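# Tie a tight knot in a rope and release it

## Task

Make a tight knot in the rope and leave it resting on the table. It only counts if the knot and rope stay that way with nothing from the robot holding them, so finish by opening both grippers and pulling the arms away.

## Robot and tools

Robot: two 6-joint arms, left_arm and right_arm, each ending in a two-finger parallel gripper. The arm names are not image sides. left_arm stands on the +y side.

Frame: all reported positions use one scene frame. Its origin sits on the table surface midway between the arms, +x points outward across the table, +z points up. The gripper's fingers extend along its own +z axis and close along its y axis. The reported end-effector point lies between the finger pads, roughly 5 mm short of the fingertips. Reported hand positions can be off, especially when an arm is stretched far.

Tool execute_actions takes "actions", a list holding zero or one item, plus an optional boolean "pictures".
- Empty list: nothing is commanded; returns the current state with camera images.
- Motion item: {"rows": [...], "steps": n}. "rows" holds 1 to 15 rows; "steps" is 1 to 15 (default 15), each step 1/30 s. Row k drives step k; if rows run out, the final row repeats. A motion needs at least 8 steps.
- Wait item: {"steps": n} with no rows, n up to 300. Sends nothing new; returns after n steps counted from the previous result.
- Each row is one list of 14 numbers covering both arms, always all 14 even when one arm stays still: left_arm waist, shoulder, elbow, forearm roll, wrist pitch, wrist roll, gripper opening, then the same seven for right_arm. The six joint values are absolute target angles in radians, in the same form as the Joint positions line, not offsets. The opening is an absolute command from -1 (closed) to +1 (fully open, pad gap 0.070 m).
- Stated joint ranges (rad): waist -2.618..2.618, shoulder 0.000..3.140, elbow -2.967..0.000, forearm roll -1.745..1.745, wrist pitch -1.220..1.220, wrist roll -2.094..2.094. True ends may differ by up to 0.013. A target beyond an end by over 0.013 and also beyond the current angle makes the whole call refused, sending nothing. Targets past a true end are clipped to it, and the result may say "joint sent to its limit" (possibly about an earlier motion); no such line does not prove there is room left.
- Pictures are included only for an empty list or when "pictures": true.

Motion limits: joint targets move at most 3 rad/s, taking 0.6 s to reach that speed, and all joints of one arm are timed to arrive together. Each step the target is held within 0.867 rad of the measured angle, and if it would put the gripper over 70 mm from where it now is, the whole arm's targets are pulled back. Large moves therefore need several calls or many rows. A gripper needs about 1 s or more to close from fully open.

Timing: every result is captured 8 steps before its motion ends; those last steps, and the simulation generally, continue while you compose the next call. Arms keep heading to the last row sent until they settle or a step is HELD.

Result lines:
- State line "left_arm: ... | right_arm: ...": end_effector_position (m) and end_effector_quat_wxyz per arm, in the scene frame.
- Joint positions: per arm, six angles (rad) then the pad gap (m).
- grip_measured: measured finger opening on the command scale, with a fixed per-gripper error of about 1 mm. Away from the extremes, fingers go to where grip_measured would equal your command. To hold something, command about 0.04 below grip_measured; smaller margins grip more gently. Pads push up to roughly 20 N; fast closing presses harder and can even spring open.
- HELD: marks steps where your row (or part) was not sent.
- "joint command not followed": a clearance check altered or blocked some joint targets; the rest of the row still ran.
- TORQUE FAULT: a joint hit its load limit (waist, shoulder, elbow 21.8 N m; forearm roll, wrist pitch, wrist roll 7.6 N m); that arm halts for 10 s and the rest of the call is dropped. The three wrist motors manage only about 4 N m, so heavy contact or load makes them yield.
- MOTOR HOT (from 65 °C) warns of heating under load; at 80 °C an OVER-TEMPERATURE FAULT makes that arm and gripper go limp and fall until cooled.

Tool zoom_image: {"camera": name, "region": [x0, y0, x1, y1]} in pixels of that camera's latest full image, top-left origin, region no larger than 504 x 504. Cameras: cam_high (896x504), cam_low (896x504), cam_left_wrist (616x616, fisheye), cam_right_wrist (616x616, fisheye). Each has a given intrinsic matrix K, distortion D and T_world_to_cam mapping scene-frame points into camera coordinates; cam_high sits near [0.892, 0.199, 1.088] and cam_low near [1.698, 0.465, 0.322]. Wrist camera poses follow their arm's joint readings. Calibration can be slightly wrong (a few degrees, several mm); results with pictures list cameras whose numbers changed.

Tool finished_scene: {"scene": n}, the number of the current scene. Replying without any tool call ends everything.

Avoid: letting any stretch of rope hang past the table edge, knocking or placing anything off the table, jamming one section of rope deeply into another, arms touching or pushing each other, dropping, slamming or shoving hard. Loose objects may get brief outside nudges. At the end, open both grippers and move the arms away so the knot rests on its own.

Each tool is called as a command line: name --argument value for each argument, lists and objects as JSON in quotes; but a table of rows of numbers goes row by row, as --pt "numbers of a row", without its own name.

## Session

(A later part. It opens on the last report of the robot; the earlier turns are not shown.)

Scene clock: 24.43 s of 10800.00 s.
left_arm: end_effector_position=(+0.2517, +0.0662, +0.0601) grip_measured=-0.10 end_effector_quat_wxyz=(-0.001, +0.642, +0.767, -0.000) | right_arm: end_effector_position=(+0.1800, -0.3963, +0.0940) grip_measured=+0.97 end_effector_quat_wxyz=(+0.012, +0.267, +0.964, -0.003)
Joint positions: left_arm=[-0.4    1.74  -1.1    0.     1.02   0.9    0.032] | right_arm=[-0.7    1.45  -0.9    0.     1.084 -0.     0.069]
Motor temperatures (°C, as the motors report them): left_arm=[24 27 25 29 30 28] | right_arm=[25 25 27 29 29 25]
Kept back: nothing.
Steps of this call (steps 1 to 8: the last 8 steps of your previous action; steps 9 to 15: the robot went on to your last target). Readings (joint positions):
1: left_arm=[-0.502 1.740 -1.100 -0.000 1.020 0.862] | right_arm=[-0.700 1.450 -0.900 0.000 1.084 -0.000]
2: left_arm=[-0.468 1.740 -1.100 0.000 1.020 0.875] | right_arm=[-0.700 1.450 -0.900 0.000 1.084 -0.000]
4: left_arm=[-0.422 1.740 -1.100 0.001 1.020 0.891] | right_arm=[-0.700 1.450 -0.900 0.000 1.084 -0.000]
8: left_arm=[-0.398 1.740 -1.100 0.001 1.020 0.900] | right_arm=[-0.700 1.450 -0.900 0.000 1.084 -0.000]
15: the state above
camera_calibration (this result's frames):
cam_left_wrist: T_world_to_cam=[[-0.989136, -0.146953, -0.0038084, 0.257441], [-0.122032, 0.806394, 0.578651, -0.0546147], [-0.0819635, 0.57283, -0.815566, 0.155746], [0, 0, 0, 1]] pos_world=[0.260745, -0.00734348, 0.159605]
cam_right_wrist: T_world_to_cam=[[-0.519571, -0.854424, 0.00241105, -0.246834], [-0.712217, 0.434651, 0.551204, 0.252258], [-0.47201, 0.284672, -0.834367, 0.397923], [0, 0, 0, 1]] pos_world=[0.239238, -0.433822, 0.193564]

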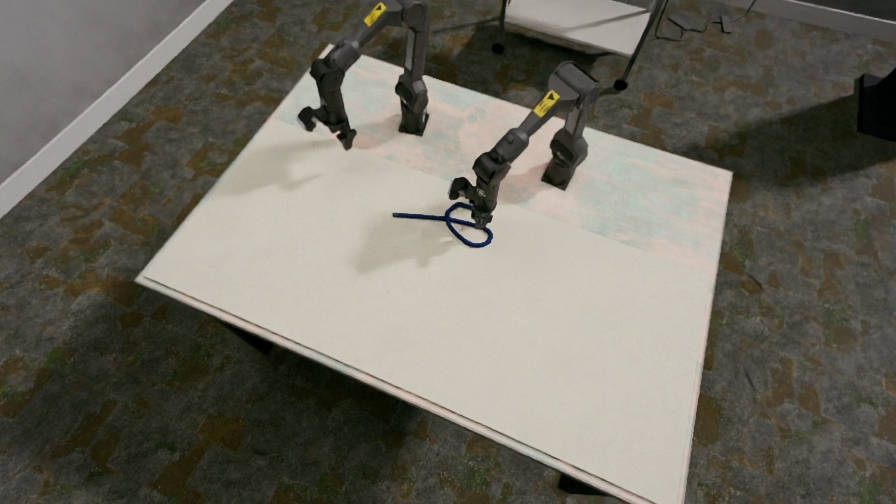

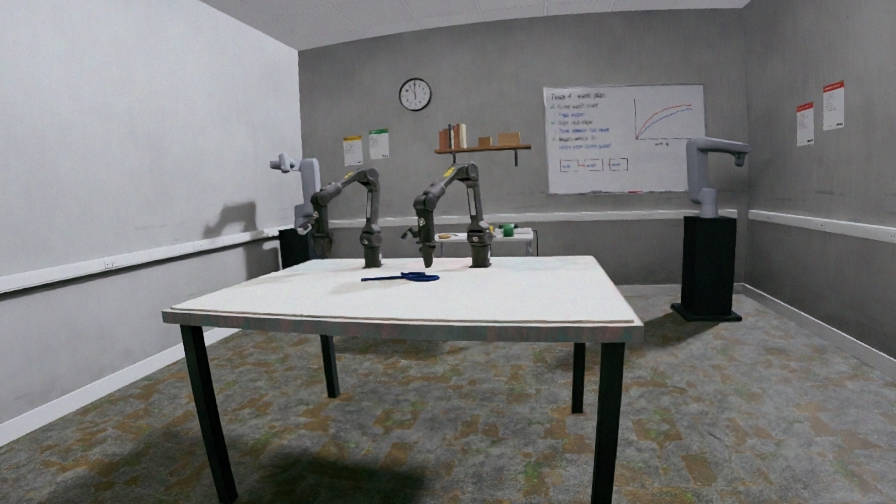

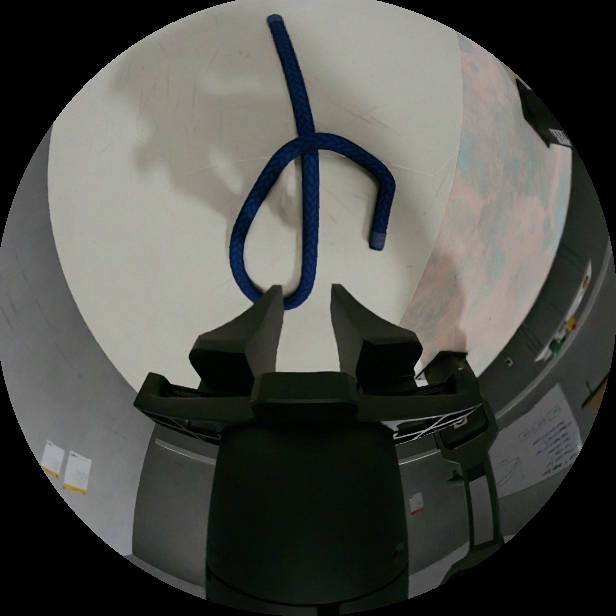

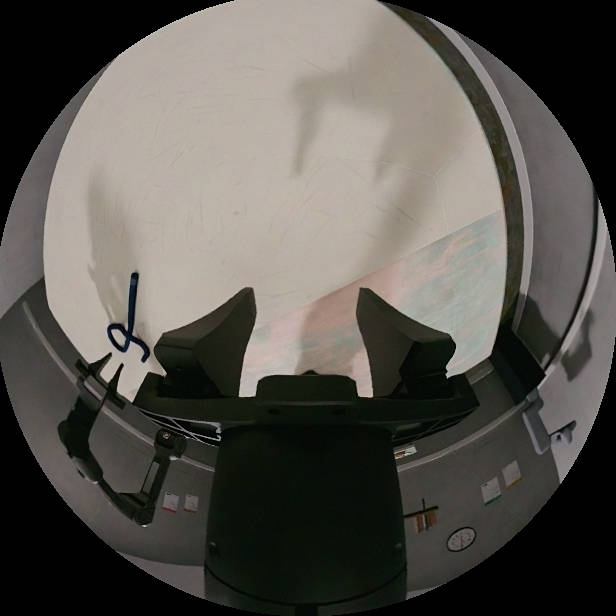

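execute_actions --actions '[{"rows":[[-0.457,1.867,-1.062,0,0.853,0.85,-0.1,-0.7,1.45,-0.9,0,1.084,0,1]]}]'

execute_actions --actions '[{"rows":[[-0.457,1.867,-1.062,0,0.853,0.85,-0.74,-0.7,1.45,-0.9,0,1.084,0,1]]}]'

execute_actions --actions '[{"rows":[[-0.47,1.77,-1.085,0,0.973,0.85,-0.74,-0.7,1.45,-0.9,0,1.084,0,1]]}]'

execute_actions --actions '[{"rows":[[-0.763,1.64,-0.89,0,0.908,0.35,-0.74,-0.7,1.45,-0.9,0,1.084,0,1]]}]'

execute_actions --actions '[{"steps":22}]' --pictures true

Scene clock: 25.03 s of 10800.00 s.
left_arm: end_effector_position=(+0.2540, +0.0499, +0.0249) grip_measured=-0.10 end_effector_quat_wxyz=(+0.000, +0.644, +0.765, -0.000) | right_arm: end_effector_position=(+0.1800, -0.3963, +0.0940) grip_measured=+0.97 end_effector_quat_wxyz=(+0.012, +0.267, +0.964, -0.003)
Joint positions: left_arm=[-0.442  1.832 -1.072 -0.     0.898  0.863  0.031] | right_arm=[-0.7    1.45  -0.9    0.     1.084 -0.     0.069]
Motor temperatures (°C, as the motors report them): left_arm=[24 27 25 29 30 28] | right_arm=[25 25 27 29 29 25]
Steps of this call (steps 1 to 11: the robot went on to your last target; steps 12 to 18: the first 7 steps of this action). Readings (joint positions):
12: left_arm=[-0.400 1.741 -1.100 0.000 1.019 0.900] | right_arm=[-0.700 1.450 -0.900 0.000 1.084 -0.000]
13: left_arm=[-0.403 1.745 -1.099 0.000 1.013 0.898] | right_arm=[-0.700 1.450 -0.900 0.000 1.084 -0.000]
15: left_arm=[-0.413 1.768 -1.092 0.000 0.981 0.888] | right_arm=[-0.700 1.450 -0.900 0.000 1.084 -0.000]
18: the state above

Scene clock: 25.53 s of 10800.00 s.
left_arm: end_effector_position=(+0.2541, +0.0438, +0.0124) grip_measured=-0.56 end_effector_quat_wxyz=(+0.002, +0.644, +0.765, -0.000) | right_arm: end_effector_position=(+0.1800, -0.3963, +0.0940) grip_measured=+0.97 end_effector_quat_wxyz=(+0.012, +0.267, +0.964, -0.003)
Joint positions: left_arm=[-0.457  1.865 -1.063 -0.001  0.852  0.85   0.015] | right_arm=[-0.7    1.45  -0.9    0.     1.084 -0.     0.069]
Motor temperatures (°C, as the motors report them): left_arm=[24 27 25 29 30 28] | right_arm=[25 25 27 29 29 25]
Steps of this call (steps 1 to 8: the last 8 steps of your previous action; steps 9 to 15: the first 7 steps of this action). Readings (joint positions):
9: left_arm=[-0.457 1.865 -1.063 0.001 0.855 0.850] | right_arm=[-0.700 1.450 -0.900 0.000 1.084 -0.000]
10: left_arm=[-0.457 1.865 -1.063 0.000 0.854 0.850] | right_arm=[-0.700 1.450 -0.900 0.000 1.084 -0.000]
12: left_arm=[-0.457 1.865 -1.063 -0.000 0.853 0.850] | right_arm=[-0.700 1.450 -0.900 0.000 1.084 -0.000]
15: the state above

Scene clock: 26.03 s of 10800.00 s.
left_arm: end_effector_position=(+0.2439, +0.0461, +0.0411) grip_measured=-0.69 end_effector_quat_wxyz=(-0.004, +0.649, +0.761, -0.001) | right_arm: end_effector_position=(+0.1800, -0.3963, +0.0940) grip_measured=+0.97 end_effector_quat_wxyz=(+0.012, +0.267, +0.964, -0.003)
Joint positions: left_arm=[-0.468  1.787 -1.08  -0.     0.959  0.85   0.011] | right_arm=[-0.7    1.45  -0.9    0.     1.084 -0.     0.069]
Motor temperatures (°C, as the motors report them): left_arm=[24 27 25 29 30 28] | right_arm=[25 25 27 29 29 25]
Steps of this call (steps 1 to 8: the last 8 steps of your previous action; steps 9 to 15: the first 7 steps of this action). Readings (joint positions):
9: left_arm=[-0.457 1.865 -1.063 -0.001 0.853 0.850] | right_arm=[-0.700 1.450 -0.900 0.000 1.084 -0.000]
10: left_arm=[-0.458 1.862 -1.063 -0.001 0.859 0.850] | right_arm=[-0.700 1.450 -0.900 0.000 1.084 -0.000]
12: left_arm=[-0.461 1.841 -1.066 -0.000 0.892 0.850] | right_arm=[-0.700 1.450 -0.900 0.000 1.084 -0.000]
15: the state above

Scene clock: 26.53 s of 10800.00 s.
left_arm: end_effector_position=(+0.2208, +0.0328, +0.0461) grip_measured=-0.69 end_effector_quat_wxyz=(-0.001, +0.629, +0.778, +0.000) | right_arm: end_effector_position=(+0.1800, -0.3963, +0.0940) grip_measured=+0.97 end_effector_quat_wxyz=(+0.012, +0.267, +0.964, -0.003)
Joint positions: left_arm=[-0.547  1.738 -1.034  0.     0.956  0.718  0.011] | right_arm=[-0.7    1.45  -0.9    0.     1.084 -0.     0.069]
Motor temperatures (°C, as the motors report them): left_arm=[24 27 25 29 30 28] | right_arm=[25 25 27 29 29 25]
Steps of this call (steps 1 to 8: the last 8 steps of your previous action; steps 9 to 15: the first 7 steps of this action). Readings (joint positions):
9: left_arm=[-0.471 1.770 -1.085 0.000 0.973 0.849] | right_arm=[-0.700 1.450 -0.900 0.000 1.084 -0.000]
10: left_arm=[-0.475 1.770 -1.083 0.000 0.972 0.843] | right_arm=[-0.700 1.450 -0.900 0.000 1.084 -0.000]
12: left_arm=[-0.493 1.762 -1.070 0.000 0.967 0.810] | right_arm=[-0.700 1.450 -0.900 0.000 1.084 -0.000]
15: the state above

Scene clock: 27.27 s of 10800.00 s.
left_arm: end_effector_position=(+0.1549, +0.0098, +0.0434) grip_measured=-0.69 end_effector_quat_wxyz=(+0.000, +0.568, +0.823, -0.000) | right_arm: end_effector_position=(+0.1800, -0.3963, +0.0940) grip_measured=+0.97 end_effector_quat_wxyz=(+0.012, +0.267, +0.964, -0.003)
Joint positions: left_arm=[-0.763  1.64  -0.89  -0.     0.908  0.35   0.011] | right_arm=[-0.7    1.45  -0.9    0.     1.084 -0.     0.069]
Motor temperatures (°C, as the motors report them): left_arm=[24 27 25 29 30 28] | right_arm=[25 25 27 29 29 25]
Kept back: nothing.
Steps of this call (steps 1 to 8: the last 8 steps of your previous action; steps 9 to 22: the robot went on to your last target). Readings (joint positions):
1: left_arm=[-0.571 1.727 -1.018 0.000 0.950 0.677] | right_arm=[-0.700 1.450 -0.900 0.000 1.084 -0.000]
2: left_arm=[-0.599 1.715 -0.999 0.000 0.944 0.630] | right_arm=[-0.700 1.450 -0.900 0.000 1.084 -0.000]
4: left_arm=[-0.659 1.688 -0.960 0.000 0.931 0.528] | right_arm=[-0.700 1.450 -0.900 0.000 1.084 -0.000]
8: left_arm=[-0.738 1.651 -0.907 -0.000 0.914 0.394] | right_arm=[-0.700 1.450 -0.900 0.000 1.084 -0.000]
22: the state above
camera_calibration (this result's frames):
cam_left_wrist: T_world_to_cam=[[-0.944463, -0.328574, -0.00527452, 0.148215], [-0.2711, 0.769984, 0.577607, 0.0122185], [-0.185726, 0.546958, -0.816298, 0.182777], [0, 0, 0, 1]] pos_world=[0.177243, -0.0606799, 0.142925]
cam_right_wrist: T_world_to_cam=[[-0.51957, -0.854424, 0.00241105, -0.246834], [-0.712217, 0.434651, 0.551203, 0.252258], [-0.472009, 0.284672, -0.834367, 0.397923], [0, 0, 0, 1]] pos_world=[0.239238, -0.433822, 0.193564]

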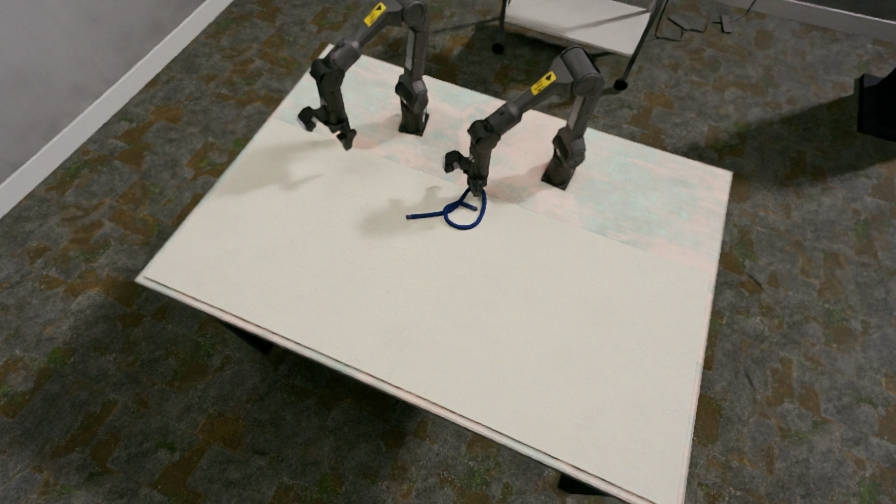

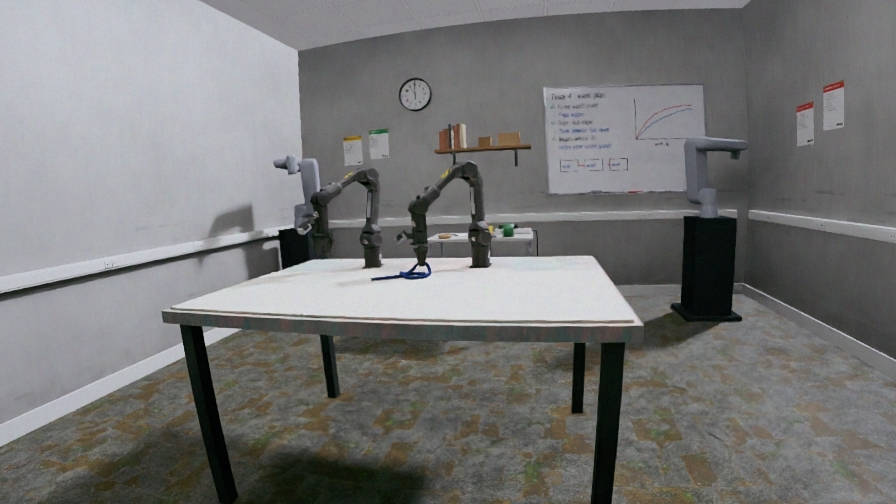

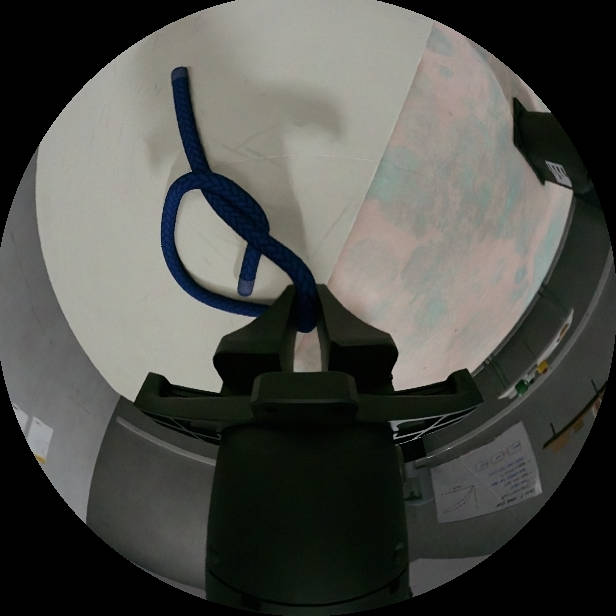

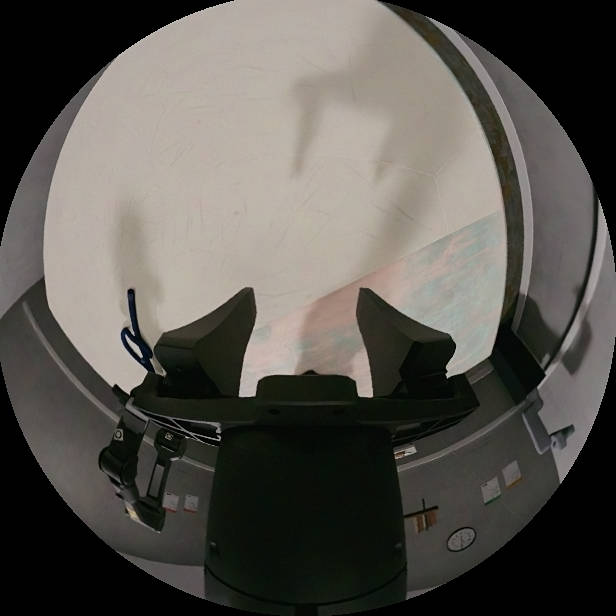

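Lower, release, hover over tip (.20,.02).

execute_actions --actions '[{"rows":[[-0.775,1.705,-0.837,0,0.79,0.35,-0.74,-0.7,1.45,-0.9,0,1.084,0,1]]}]'

execute_actions --actions '[{"rows":[[-0.775,1.705,-0.837,0,0.79,0.35,-0.25,-0.7,1.45,-0.9,0,1.084,0,1]]}]'

execute_actions --actions '[{"rows":[[-0.775,1.62,-0.905,0,0.943,0.35,-0.25,-0.7,1.45,-0.9,0,1.084,0,1]]}]'

execute_actions --actions '[{"rows":[[-0.625,1.705,-1.008,0,0.961,0.8,-0.25,-0.7,1.45,-0.9,0,1.084,0,1]]}]'

execute_actions --actions '[{"steps":18}]' --pictures true

Scene clock: 27.87 s of 10800.00 s.
left_arm: end_effector_position=(+0.1533, +0.0077, +0.0181) grip_measured=-0.69 end_effector_quat_wxyz=(-0.000, +0.572, +0.821, -0.000) | right_arm: end_effector_position=(+0.1800, -0.3963, +0.0940) grip_measured=+0.97 end_effector_quat_wxyz=(+0.012, +0.267, +0.964, -0.003)
Joint positions: left_arm=[-0.773  1.698 -0.843 -0.     0.803  0.35   0.011] | right_arm=[-0.7    1.45  -0.9    0.     1.084 -0.     0.069]
Motor temperatures (°C, as the motors report them): left_arm=[24 27 25 29 30 28] | right_arm=[25 25 27 29 29 25]
Steps of this call (steps 1 to 11: the robot went on to your last target; steps 12 to 18: the first 7 steps of this action). Readings (joint positions):
12: left_arm=[-0.763 1.640 -0.890 -0.000 0.907 0.350] | right_arm=[-0.700 1.450 -0.900 0.000 1.084 -0.000]
13: left_arm=[-0.763 1.643 -0.888 -0.000 0.900 0.350] | right_arm=[-0.700 1.450 -0.900 0.000 1.084 -0.000]
15: left_arm=[-0.766 1.660 -0.874 -0.000 0.868 0.350] | right_arm=[-0.700 1.450 -0.900 0.000 1.084 -0.000]
18: the state above

Scene clock: 28.37 s of 10800.00 s.
left_arm: end_effector_position=(+0.1527, +0.0074, +0.0149) grip_measured=-0.25 end_effector_quat_wxyz=(-0.000, +0.573, +0.820, +0.000) | right_arm: end_effector_position=(+0.1800, -0.3963, +0.0940) grip_measured=+0.97 end_effector_quat_wxyz=(+0.012, +0.267, +0.964, -0.003)
Joint positions: left_arm=[-0.775  1.705 -0.837  0.     0.79   0.35   0.026] | right_arm=[-0.7    1.45  -0.9    0.     1.084 -0.     0.069]
Motor temperatures (°C, as the motors report them): left_arm=[24 27 25 29 30 28] | right_arm=[25 25 27 29 29 25]
Steps of this call (steps 1 to 8: the last 8 steps of your previous action; steps 9 to 15: the first 7 steps of this action). Readings (joint positions):
9: left_arm=[-0.775 1.705 -0.837 0.000 0.790 0.350] | right_arm=[-0.700 1.450 -0.900 0.000 1.084 -0.000]
10: left_arm=[-0.775 1.705 -0.837 0.000 0.790 0.350] | right_arm=[-0.700 1.450 -0.900 0.000 1.084 -0.000]
12: left_arm=[-0.775 1.705 -0.837 0.000 0.790 0.350] | right_arm=[-0.700 1.450 -0.900 0.000 1.084 -0.000]
15: the state above

Scene clock: 28.87 s of 10800.00 s.
left_arm: end_effector_position=(+0.1524, +0.0078, +0.0432) grip_measured=-0.25 end_effector_quat_wxyz=(-0.000, +0.573, +0.820, +0.000) | right_arm: end_effector_position=(+0.1800, -0.3963, +0.0940) grip_measured=+0.97 end_effector_quat_wxyz=(+0.012, +0.267, +0.964, -0.003)
Joint positions: left_arm=[-0.775  1.64  -0.89   0.     0.909  0.35   0.026] | right_arm=[-0.7    1.45  -0.9    0.     1.084 -0.     0.069]
Motor temperatures (°C, as the motors report them): left_arm=[24 27 25 29 30 28] | right_arm=[25 25 27 29 29 25]
Steps of this call (steps 1 to 8: the last 8 steps of your previous action; steps 9 to 15: the first 7 steps of this action). Readings (joint positions):
9: left_arm=[-0.775 1.705 -0.837 0.000 0.791 0.350] | right_arm=[-0.700 1.450 -0.900 0.000 1.084 -0.000]
10: left_arm=[-0.775 1.702 -0.840 0.000 0.798 0.350] | right_arm=[-0.700 1.450 -0.900 0.000 1.084 -0.000]
12: left_arm=[-0.775 1.685 -0.854 0.000 0.830 0.350] | right_arm=[-0.700 1.450 -0.900 0.000 1.084 -0.000]
15: the state above

Scene clock: 29.37 s of 10800.00 s.
left_arm: end_effector_position=(+0.1657, +0.0104, +0.0517) grip_measured=-0.25 end_effector_quat_wxyz=(+0.000, +0.608, +0.794, -0.000) | right_arm: end_effector_position=(+0.1800, -0.3963, +0.0940) grip_measured=+0.97 end_effector_quat_wxyz=(+0.012, +0.267, +0.964, -0.003)
Joint positions: left_arm=[-0.732  1.644 -0.935  0.     0.948  0.482  0.026] | right_arm=[-0.7    1.45  -0.9    0.     1.084 -0.     0.069]
Motor temperatures (°C, as the motors report them): left_arm=[24 27 25 29 30 28] | right_arm=[25 25 27 29 29 25]
Steps of this call (steps 1 to 8: the last 8 steps of your previous action; steps 9 to 15: the first 7 steps of this action). Readings (joint positions):
9: left_arm=[-0.775 1.619 -0.906 0.000 0.943 0.351] | right_arm=[-0.700 1.450 -0.900 0.000 1.084 -0.000]
10: left_arm=[-0.773 1.620 -0.906 0.000 0.943 0.358] | right_arm=[-0.700 1.450 -0.900 0.000 1.084 -0.000]
12: left_arm=[-0.763 1.627 -0.913 0.000 0.944 0.391] | right_arm=[-0.700 1.450 -0.900 0.000 1.084 -0.000]
15: the state above

Scene clock: 29.97 s of 10800.00 s.
left_arm: end_effector_position=(+0.2002, +0.0196, +0.0502) grip_measured=-0.25 end_effector_quat_wxyz=(-0.000, +0.688, +0.725, +0.000) | right_arm: end_effector_position=(+0.1800, -0.3963, +0.0940) grip_measured=+0.97 end_effector_quat_wxyz=(+0.012, +0.267, +0.964, -0.003)
Joint positions: left_arm=[-0.624  1.706 -1.008  0.     0.961  0.8    0.026] | right_arm=[-0.7    1.45  -0.9    0.     1.084 -0.     0.069]
Motor temperatures (°C, as the motors report them): left_arm=[24 27 25 29 30 28] | right_arm=[25 25 27 29 29 25]
Kept back: nothing.
Steps of this call (steps 1 to 8: the last 8 steps of your previous action; steps 9 to 18: the robot went on to your last target). Readings (joint positions):
1: left_arm=[-0.718 1.652 -0.944 0.000 0.949 0.523] | right_arm=[-0.700 1.450 -0.900 0.000 1.084 -0.000]
2: left_arm=[-0.702 1.661 -0.955 0.000 0.951 0.570] | right_arm=[-0.700 1.450 -0.900 0.000 1.084 -0.000]
4: left_arm=[-0.671 1.679 -0.977 0.000 0.955 0.664] | right_arm=[-0.700 1.450 -0.900 0.000 1.084 -0.000]
8: left_arm=[-0.633 1.701 -1.002 0.000 0.960 0.775] | right_arm=[-0.700 1.450 -0.900 0.000 1.084 -0.000]
18: the state above
camera_calibration (this result's frames):
cam_left_wrist: T_world_to_cam=[[-0.999716, -0.0233289, -0.00495134, 0.19931], [-0.0218985, 0.815748, 0.577992, -0.0378246], [-0.00944486, 0.577936, -0.816027, 0.155482], [0, 0, 0, 1]] pos_world=[0.199893, -0.0543536, 0.149727]
cam_right_wrist: T_world_to_cam=[[-0.519571, -0.854424, 0.00241103, -0.246834], [-0.712217, 0.434651, 0.551204, 0.252258], [-0.47201, 0.284672, -0.834367, 0.397923], [0, 0, 0, 1]] pos_world=[0.239238, -0.433822, 0.193564]

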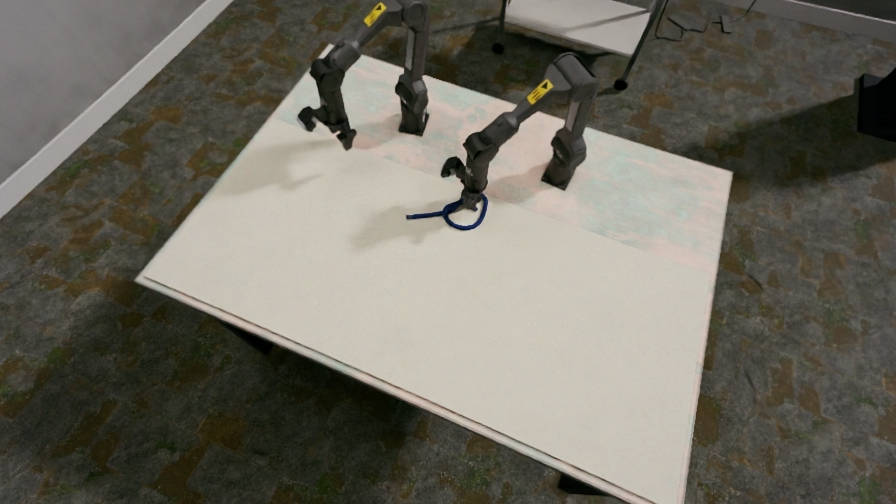

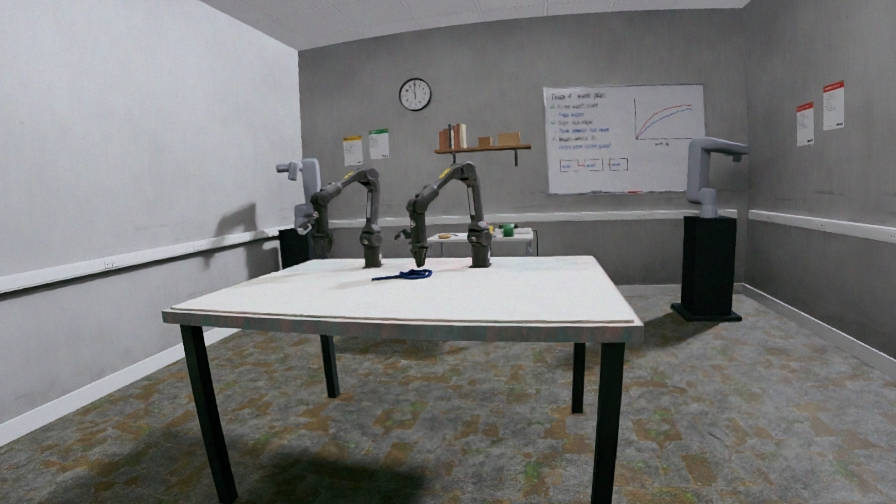

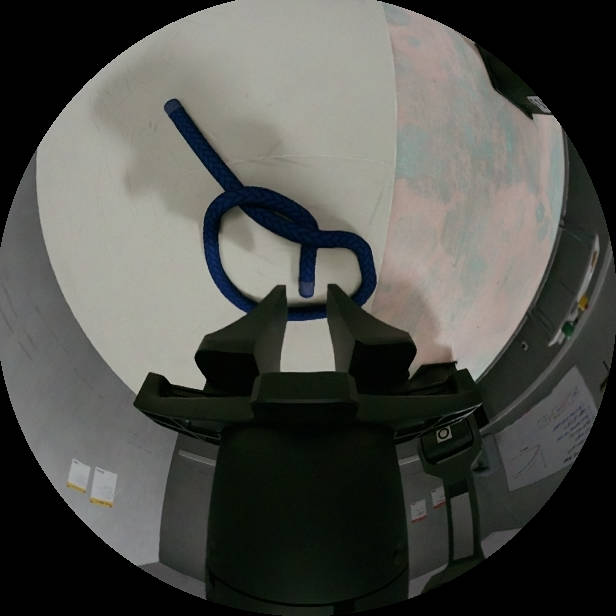

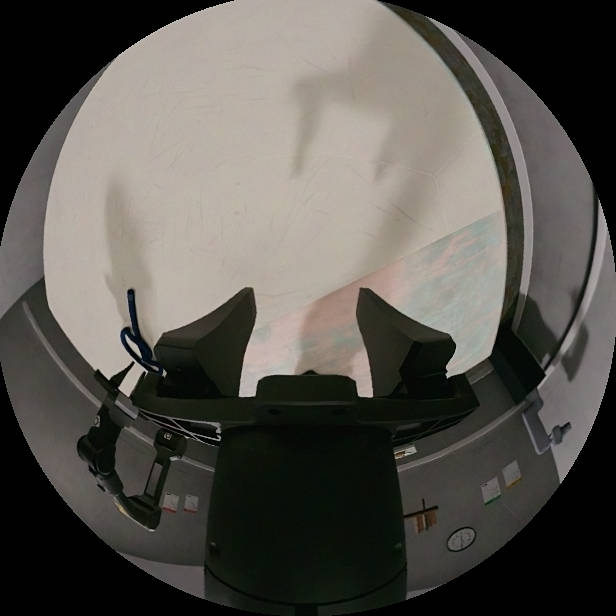

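execute_actions --actions '[{"rows":[[-0.625,1.785,-0.936,0,0.809,0.8,-0.25,-0.7,1.45,-0.9,0,1.084,0,1]]}]'

execute_actions --actions '[{"rows":[[-0.625,1.785,-0.936,0,0.809,0.8,-0.74,-0.2,1.83,-1.33,0,1.158,-1.4,0.3]]}]'

execute_actions --actions '[{"rows":[[-0.61,1.705,-1.008,0,0.961,0.8,-0.74,-0.2,1.83,-1.33,0,1.158,-1.4,0.3]]}]'

execute_actions --actions '[{"rows":[[-0.3,1.57,-0.82,0,0.908,1.1,-0.74,-0.2,1.83,-1.33,0,1.158,-1.4,0.3]]}]'

execute_actions --actions '[{"steps":18}]' --pictures true

Scene clock: 30.83 s of 10800.00 s.
left_arm: end_effector_position=(+0.2005, +0.0191, +0.0206) grip_measured=-0.25 end_effector_quat_wxyz=(+0.001, +0.689, +0.725, +0.000) | right_arm: end_effector_position=(+0.1800, -0.3963, +0.0940) grip_measured=+0.97 end_effector_quat_wxyz=(+0.012, +0.267, +0.964, -0.003)
Joint positions: left_arm=[-0.625  1.766 -0.952  0.     0.843  0.8    0.026] | right_arm=[-0.7    1.45  -0.9    0.     1.084 -0.     0.069]
Motor temperatures (°C, as the motors report them): left_arm=[24 27 25 29 30 28] | right_arm=[25 25 27 29 29 25]
Steps of this call (steps 1 to 15: the robot went on to your last target; steps 16 to 19: nothing new was sent; steps 20 to 26: the first 7 steps of this action). Readings (joint positions):
20: left_arm=[-0.625 1.706 -1.008 0.000 0.960 0.800] | right_arm=[-0.700 1.450 -0.900 0.000 1.084 -0.000]
21: left_arm=[-0.625 1.708 -1.005 0.000 0.954 0.800] | right_arm=[-0.700 1.450 -0.900 0.000 1.084 -0.000]
23: left_arm=[-0.625 1.723 -0.990 0.000 0.922 0.800] | right_arm=[-0.700 1.450 -0.900 0.000 1.084 -0.000]
26: the state above

Scene clock: 31.33 s of 10800.00 s.
left_arm: end_effector_position=(+0.2005, +0.0191, +0.0124) grip_measured=-0.69 end_effector_quat_wxyz=(+0.001, +0.689, +0.725, +0.000) | right_arm: end_effector_position=(+0.2029, -0.3878, +0.0951) grip_measured=+0.51 end_effector_quat_wxyz=(+0.010, +0.166, +0.986, -0.003)
Joint positions: left_arm=[-0.625  1.783 -0.937  0.     0.809  0.8    0.011] | right_arm=[-0.626  1.506 -0.964  0.     1.095 -0.132  0.053]
Motor temperatures (°C, as the motors report them): left_arm=[24 27 25 29 30 28] | right_arm=[25 25 27 29 29 25]
Steps of this call (steps 1 to 8: the last 8 steps of your previous action; steps 9 to 15: the first 7 steps of this action). Readings (joint positions):
9: left_arm=[-0.625 1.783 -0.937 0.000 0.809 0.800] | right_arm=[-0.700 1.451 -0.901 0.000 1.084 -0.001]
10: left_arm=[-0.625 1.783 -0.937 0.000 0.809 0.800] | right_arm=[-0.696 1.453 -0.904 0.000 1.085 -0.008]
12: left_arm=[-0.625 1.783 -0.937 0.000 0.809 0.800] | right_arm=[-0.678 1.467 -0.920 0.000 1.088 -0.041]
15: the state above

Scene clock: 31.83 s of 10800.00 s.
left_arm: end_effector_position=(+0.2016, +0.0222, +0.0395) grip_measured=-0.69 end_effector_quat_wxyz=(-0.004, +0.685, +0.729, -0.000) | right_arm: end_effector_position=(+0.3011, -0.3102, +0.0879) grip_measured=+0.30 end_effector_quat_wxyz=(+0.001, -0.481, +0.877, -0.001)
Joint positions: left_arm=[-0.614  1.729 -0.99  -0.     0.927  0.8    0.011] | right_arm=[-0.278  1.771 -1.263  0.     1.146 -1.122  0.046]
Motor temperatures (°C, as the motors report them): left_arm=[24 27 25 29 30 28] | right_arm=[25 25 27 29 29 25]
Steps of this call (steps 1 to 8: the last 8 steps of your previous action; steps 9 to 15: the first 7 steps of this action). Readings (joint positions):
9: left_arm=[-0.625 1.784 -0.937 0.000 0.810 0.800] | right_arm=[-0.399 1.680 -1.160 0.000 1.128 -0.695]
10: left_arm=[-0.625 1.782 -0.939 -0.000 0.815 0.800] | right_arm=[-0.376 1.696 -1.179 0.000 1.132 -0.775]
12: left_arm=[-0.623 1.769 -0.951 -0.000 0.848 0.800] | right_arm=[-0.333 1.729 -1.216 0.000 1.138 -0.930]
15: the state above

Scene clock: 32.33 s of 10800.00 s.
left_arm: end_effector_position=(+0.2101, +0.0638, +0.0488) grip_measured=-0.69 end_effector_quat_wxyz=(-0.001, +0.682, +0.732, -0.000) | right_arm: end_effector_position=(+0.3187, -0.2849, +0.0838) grip_measured=+0.30 end_effector_quat_wxyz=(-0.000, -0.629, +0.778, +0.000)
Joint positions: left_arm=[-0.479  1.65  -0.929 -0.     0.938  0.927  0.011] | right_arm=[-0.2    1.83  -1.33   0.     1.158 -1.4    0.046]
Motor temperatures (°C, as the motors report them): left_arm=[24 27 25 29 30 28] | right_arm=[25 25 27 29 29 25]
Steps of this call (steps 1 to 8: the last 8 steps of your previous action; steps 9 to 15: the first 7 steps of this action). Readings (joint positions):
9: left_arm=[-0.609 1.705 -1.008 -0.000 0.961 0.800] | right_arm=[-0.201 1.830 -1.329 0.000 1.158 -1.397]
10: left_arm=[-0.602 1.703 -1.003 -0.000 0.959 0.806] | right_arm=[-0.200 1.830 -1.330 0.000 1.158 -1.400]
12: left_arm=[-0.570 1.690 -0.984 -0.000 0.954 0.838] | right_arm=[-0.200 1.830 -1.330 0.000 1.158 -1.400]
15: the state above

Scene clock: 32.93 s of 10800.00 s.
left_arm: end_effector_position=(+0.2092, +0.1174, +0.0469) grip_measured=-0.69 end_effector_quat_wxyz=(+0.000, +0.680, +0.734, +0.000) | right_arm: end_effector_position=(+0.3187, -0.2849, +0.0838) grip_measured=+0.30 end_effector_quat_wxyz=(-0.000, -0.629, +0.778, +0.000)
Joint positions: left_arm=[-0.3    1.569 -0.82   0.     0.908  1.1    0.011] | right_arm=[-0.2    1.83  -1.33   0.     1.158 -1.4    0.045]
Motor temperatures (°C, as the motors report them): left_arm=[24 27 25 29 30 28] | right_arm=[25 25 27 29 29 25]
Kept back: nothing.
Steps of this call (steps 1 to 8: the last 8 steps of your previous action; steps 9 to 18: the robot went on to your last target). Readings (joint positions):
1: left_arm=[-0.438 1.632 -0.904 -0.000 0.931 0.966] | right_arm=[-0.200 1.830 -1.330 0.000 1.158 -1.400]
2: left_arm=[-0.399 1.615 -0.880 0.000 0.925 1.004] | right_arm=[-0.200 1.830 -1.330 0.000 1.158 -1.400]
4: left_arm=[-0.342 1.589 -0.845 0.001 0.916 1.059] | right_arm=[-0.200 1.830 -1.330 0.000 1.158 -1.400]
8: left_arm=[-0.298 1.569 -0.819 0.001 0.908 1.101] | right_arm=[-0.200 1.830 -1.330 0.000 1.158 -1.400]
18: the state above
camera_calibration (this result's frames):
cam_left_wrist: T_world_to_cam=[[-0.998839, -0.0477973, -0.00599685, 0.213311], [-0.0424824, 0.815324, 0.577445, -0.111105], [-0.0227109, 0.577029, -0.816408, 0.0992515], [0, 0, 0, 1]] pos_world=[0.210598, 0.0435109, 0.146466]
cam_right_wrist: T_world_to_cam=[[0.976504, -0.215487, 0.00234478, -0.374316], [-0.178198, -0.801314, 0.571088, -0.215742], [-0.121183, -0.558088, -0.820886, 0.0701047], [0, 0, 0, 1]] pos_world=[0.335572, -0.214413, 0.181633]

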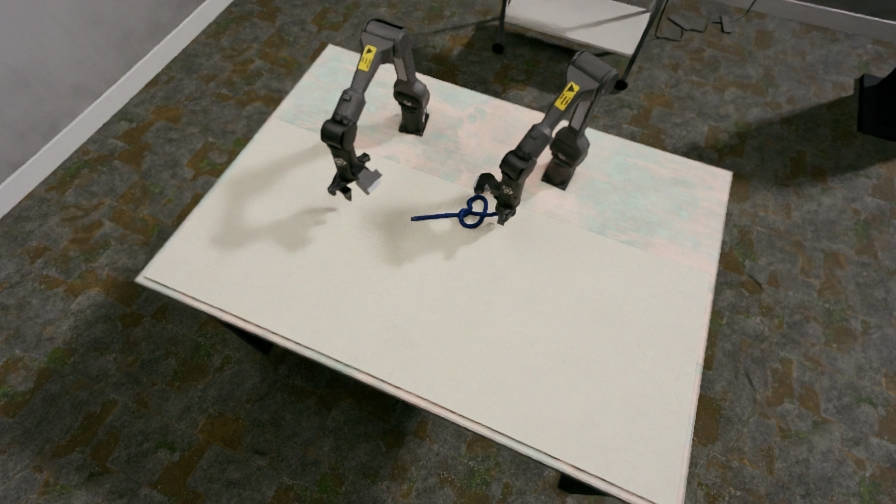

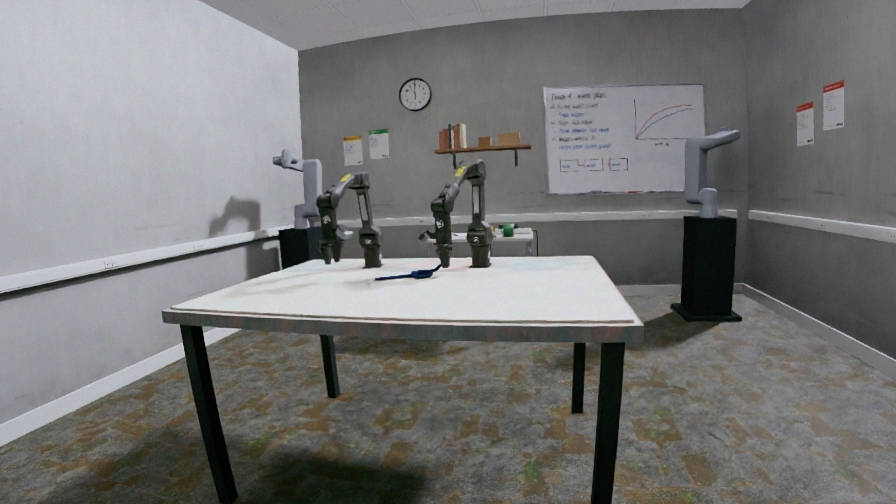

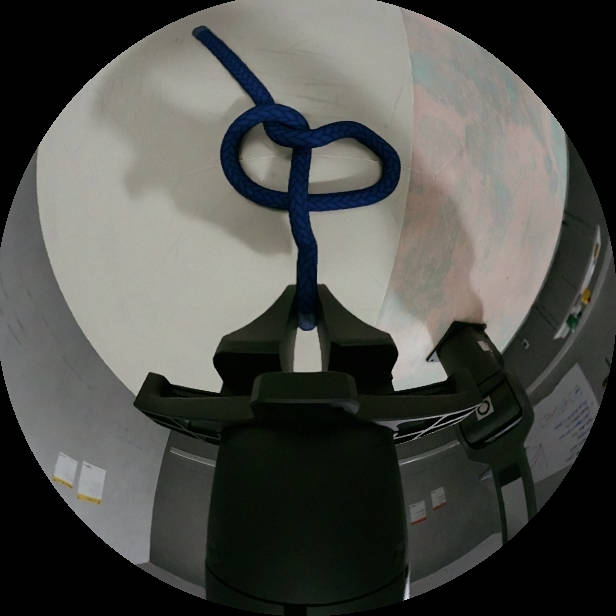

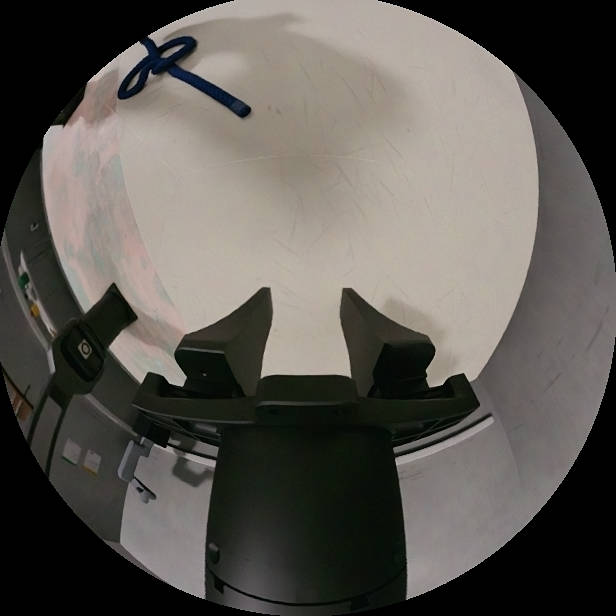

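execute_actions --actions '[{"rows":[[-0.3,1.57,-0.82,0,0.908,1.1,-0.74,0.32,1.941,-1.315,0,1.032,1.53,0.3]]}]'

execute_actions --actions '[{"steps":42}]'

execute_actions --actions '[{"rows":[[-0.3,1.57,-0.82,0,0.908,1.1,-0.74,0.32,1.99,-1.266,0,0.934,1.53,0.3]]}]'

execute_actions --actions '[{"rows":[[-0.3,1.57,-0.82,0,0.908,1.1,-0.74,0.32,1.99,-1.266,0,0.934,1.53,-0.76]]}]'

execute_actions --actions '[{"steps":14}]' --pictures true

Scene clock: 33.80 s of 10800.00 s.
left_arm: end_effector_position=(+0.2092, +0.1174, +0.0467) grip_measured=-0.69 end_effector_quat_wxyz=(+0.000, +0.680, +0.734, -0.000) | right_arm: end_effector_position=(+0.3220, -0.2582, +0.0783) grip_measured=+0.30 end_effector_quat_wxyz=(+0.001, -0.607, +0.795, -0.001)
Joint positions: left_arm=[-0.3    1.57  -0.82  -0.     0.908  1.1    0.011] | right_arm=[-0.123  1.845 -1.329  0.     1.14  -1.268  0.046]
Motor temperatures (°C, as the motors report them): left_arm=[24 27 25 29 30 28] | right_arm=[25 25 27 29 29 25]
Steps of this call (steps 1 to 15: the robot went on to your last target; steps 16 to 19: nothing new was sent; steps 20 to 26: the first 7 steps of this action). Readings (joint positions):
20: left_arm=[-0.300 1.570 -0.820 0.000 0.908 1.100] | right_arm=[-0.200 1.830 -1.330 0.000 1.158 -1.399]
21: left_arm=[-0.300 1.570 -0.820 0.000 0.908 1.100] | right_arm=[-0.196 1.830 -1.330 0.000 1.158 -1.392]
23: left_arm=[-0.300 1.570 -0.820 -0.000 0.908 1.100] | right_arm=[-0.177 1.834 -1.330 0.000 1.153 -1.359]
26: the state above

Scene clock: 35.20 s of 10800.00 s.
left_arm: end_effector_position=(+0.2092, +0.1174, +0.0467) grip_measured=-0.69 end_effector_quat_wxyz=(+0.000, +0.680, +0.734, -0.000) | right_arm: end_effector_position=(+0.2943, -0.1027, +0.0407) grip_measured=+0.30 end_effector_quat_wxyz=(-0.000, +0.501, +0.865, +0.000)
Joint positions: left_arm=[-0.3    1.57  -0.82  -0.     0.908  1.1    0.011] | right_arm=[ 0.32   1.941 -1.315  0.     1.032  1.53   0.045]
Motor temperatures (°C, as the motors report them): left_arm=[24 27 25 29 30 28] | right_arm=[25 25 27 29 29 25]
Kept back: nothing.
Steps of this call (steps 1 to 8: the last 8 steps of your previous action; steps 9 to 42: the robot went on to your last target). Readings (joint positions):
1: left_arm=[-0.300 1.570 -0.820 -0.000 0.908 1.100] | right_arm=[-0.100 1.850 -1.328 0.000 1.134 -1.227]
2: left_arm=[-0.300 1.570 -0.820 -0.000 0.908 1.100] | right_arm=[-0.073 1.856 -1.328 0.000 1.127 -1.180]
4: left_arm=[-0.300 1.570 -0.820 -0.000 0.908 1.100] | right_arm=[-0.015 1.869 -1.326 0.000 1.113 -1.070]
8: left_arm=[-0.300 1.570 -0.820 -0.000 0.908 1.100] | right_arm=[0.088 1.891 -1.322 0.000 1.089 -0.788]
42: the state above

Scene clock: 35.43 s of 10800.00 s.
left_arm: end_effector_position=(+0.2092, +0.1174, +0.0467) grip_measured=-0.69 end_effector_quat_wxyz=(+0.000, +0.680, +0.734, -0.000) | right_arm: end_effector_position=(+0.2942, -0.1027, +0.0126) grip_measured=+0.30 end_effector_quat_wxyz=(-0.000, +0.501, +0.865, -0.001)
Joint positions: left_arm=[-0.3    1.57  -0.82  -0.     0.908  1.1    0.011] | right_arm=[ 0.32   1.989 -1.267  0.     0.937  1.53   0.045]
Motor temperatures (°C, as the motors report them): left_arm=[24 27 25 29 30 28] | right_arm=[25 25 27 29 29 25]
Steps of this call (steps 1 to 7: the first 7 steps of this action). Readings (joint positions):
1: left_arm=[-0.300 1.570 -0.820 -0.000 0.908 1.100] | right_arm=[0.320 1.941 -1.315 0.000 1.031 1.530]
2: left_arm=[-0.300 1.570 -0.820 -0.000 0.908 1.100] | right_arm=[0.320 1.944 -1.312 0.000 1.025 1.530]
4: left_arm=[-0.300 1.570 -0.820 -0.000 0.908 1.100] | right_arm=[0.320 1.959 -1.297 0.000 0.993 1.530]
7: the state above

Scene clock: 35.93 s of 10800.00 s.
left_arm: end_effector_position=(+0.2092, +0.1174, +0.0467) grip_measured=-0.69 end_effector_quat_wxyz=(+0.000, +0.680, +0.734, -0.000) | right_arm: end_effector_position=(+0.2945, -0.1025, +0.0120) grip_measured=-0.17 end_effector_quat_wxyz=(+0.000, +0.501, +0.865, +0.000)
Joint positions: left_arm=[-0.3    1.57  -0.82  -0.     0.908  1.1    0.011] | right_arm=[ 0.32   1.99  -1.266  0.     0.934  1.53   0.029]
Motor temperatures (°C, as the motors report them): left_arm=[24 27 25 29 30 28] | right_arm=[25 25 27 29 29 25]
Steps of this call (steps 1 to 8: the last 8 steps of your previous action; steps 9 to 15: the first 7 steps of this action). Readings (joint positions):
9: left_arm=[-0.300 1.570 -0.820 -0.000 0.908 1.100] | right_arm=[0.320 1.990 -1.266 0.000 0.934 1.530]
10: left_arm=[-0.300 1.570 -0.820 -0.000 0.908 1.100] | right_arm=[0.320 1.990 -1.266 0.000 0.934 1.530]
12: left_arm=[-0.300 1.570 -0.820 -0.000 0.908 1.100] | right_arm=[0.320 1.990 -1.266 0.000 0.934 1.530]
15: the state above

Scene clock: 36.40 s of 10800.00 s.
left_arm: end_effector_position=(+0.2092, +0.1174, +0.0467) grip_measured=-0.69 end_effector_quat_wxyz=(+0.000, +0.680, +0.734, -0.000) | right_arm: end_effector_position=(+0.2945, -0.1026, +0.0120) grip_measured=-0.70 end_effector_quat_wxyz=(+0.000, +0.501, +0.865, +0.000)
Joint positions: left_arm=[-0.3    1.57  -0.82  -0.     0.908  1.1    0.011] | right_arm=[ 0.32   1.99  -1.266  0.     0.934  1.53   0.011]
Motor temperatures (°C, as the motors report them): left_arm=[24 27 25 29 30 28] | right_arm=[25 25 27 29 29 25]
Kept back: nothing.
Steps of this call (steps 1 to 8: the last 8 steps of your previous action; steps 9 to 14: the robot went on to your last target). Readings (joint positions):
1: left_arm=[-0.300 1.570 -0.820 -0.000 0.908 1.100] | right_arm=[0.320 1.990 -1.266 0.000 0.934 1.530]
2: left_arm=[-0.300 1.570 -0.820 -0.000 0.908 1.100] | right_arm=[0.320 1.990 -1.266 0.000 0.934 1.530]
4: left_arm=[-0.300 1.570 -0.820 -0.000 0.908 1.100] | right_arm=[0.320 1.990 -1.266 0.000 0.934 1.530]
8: left_arm=[-0.300 1.570 -0.820 -0.000 0.908 1.100] | right_arm=[0.320 1.990 -1.266 0.000 0.934 1.530]
14: the state above
camera_calibration (this result's frames):
cam_left_wrist: T_world_to_cam=[[-0.998841, -0.0478508, -0.00525024, 0.213254], [-0.0420872, 0.815141, 0.577731, -0.111066], [-0.0233652, 0.577282, -0.81621, 0.0991705], [0, 0, 0, 1]] pos_world=[0.21065, 0.0434895, 0.14623]
cam_right_wrist: T_world_to_cam=[[-0.870483, -0.492192, 0.00239857, 0.204393], [-0.40285, 0.715257, 0.571069, 0.188735], [-0.282791, 0.49614, -0.820899, 0.265793], [0, 0, 0, 1]] pos_world=[0.329116, -0.166264, 0.109918]

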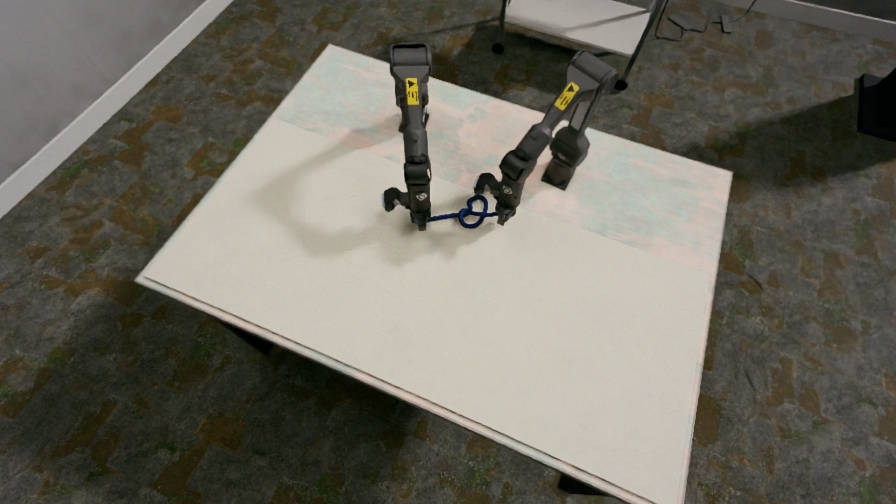

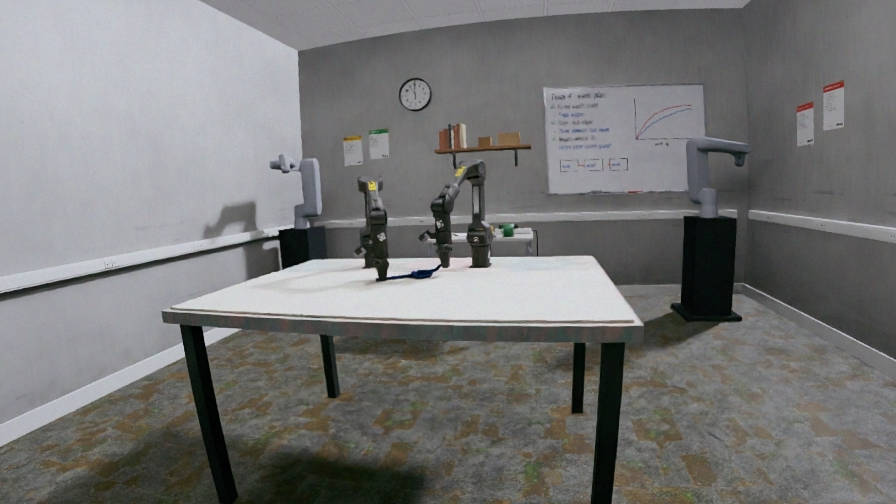

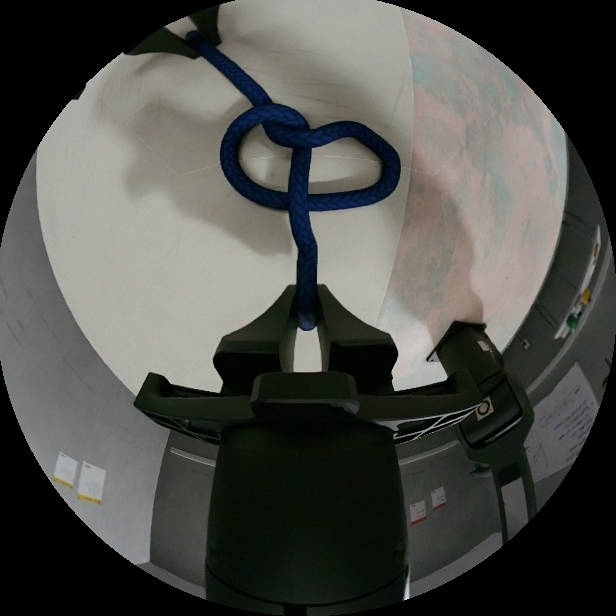

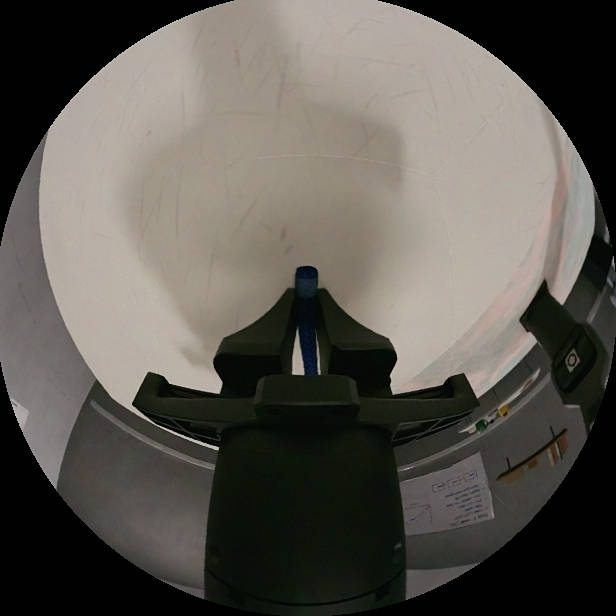

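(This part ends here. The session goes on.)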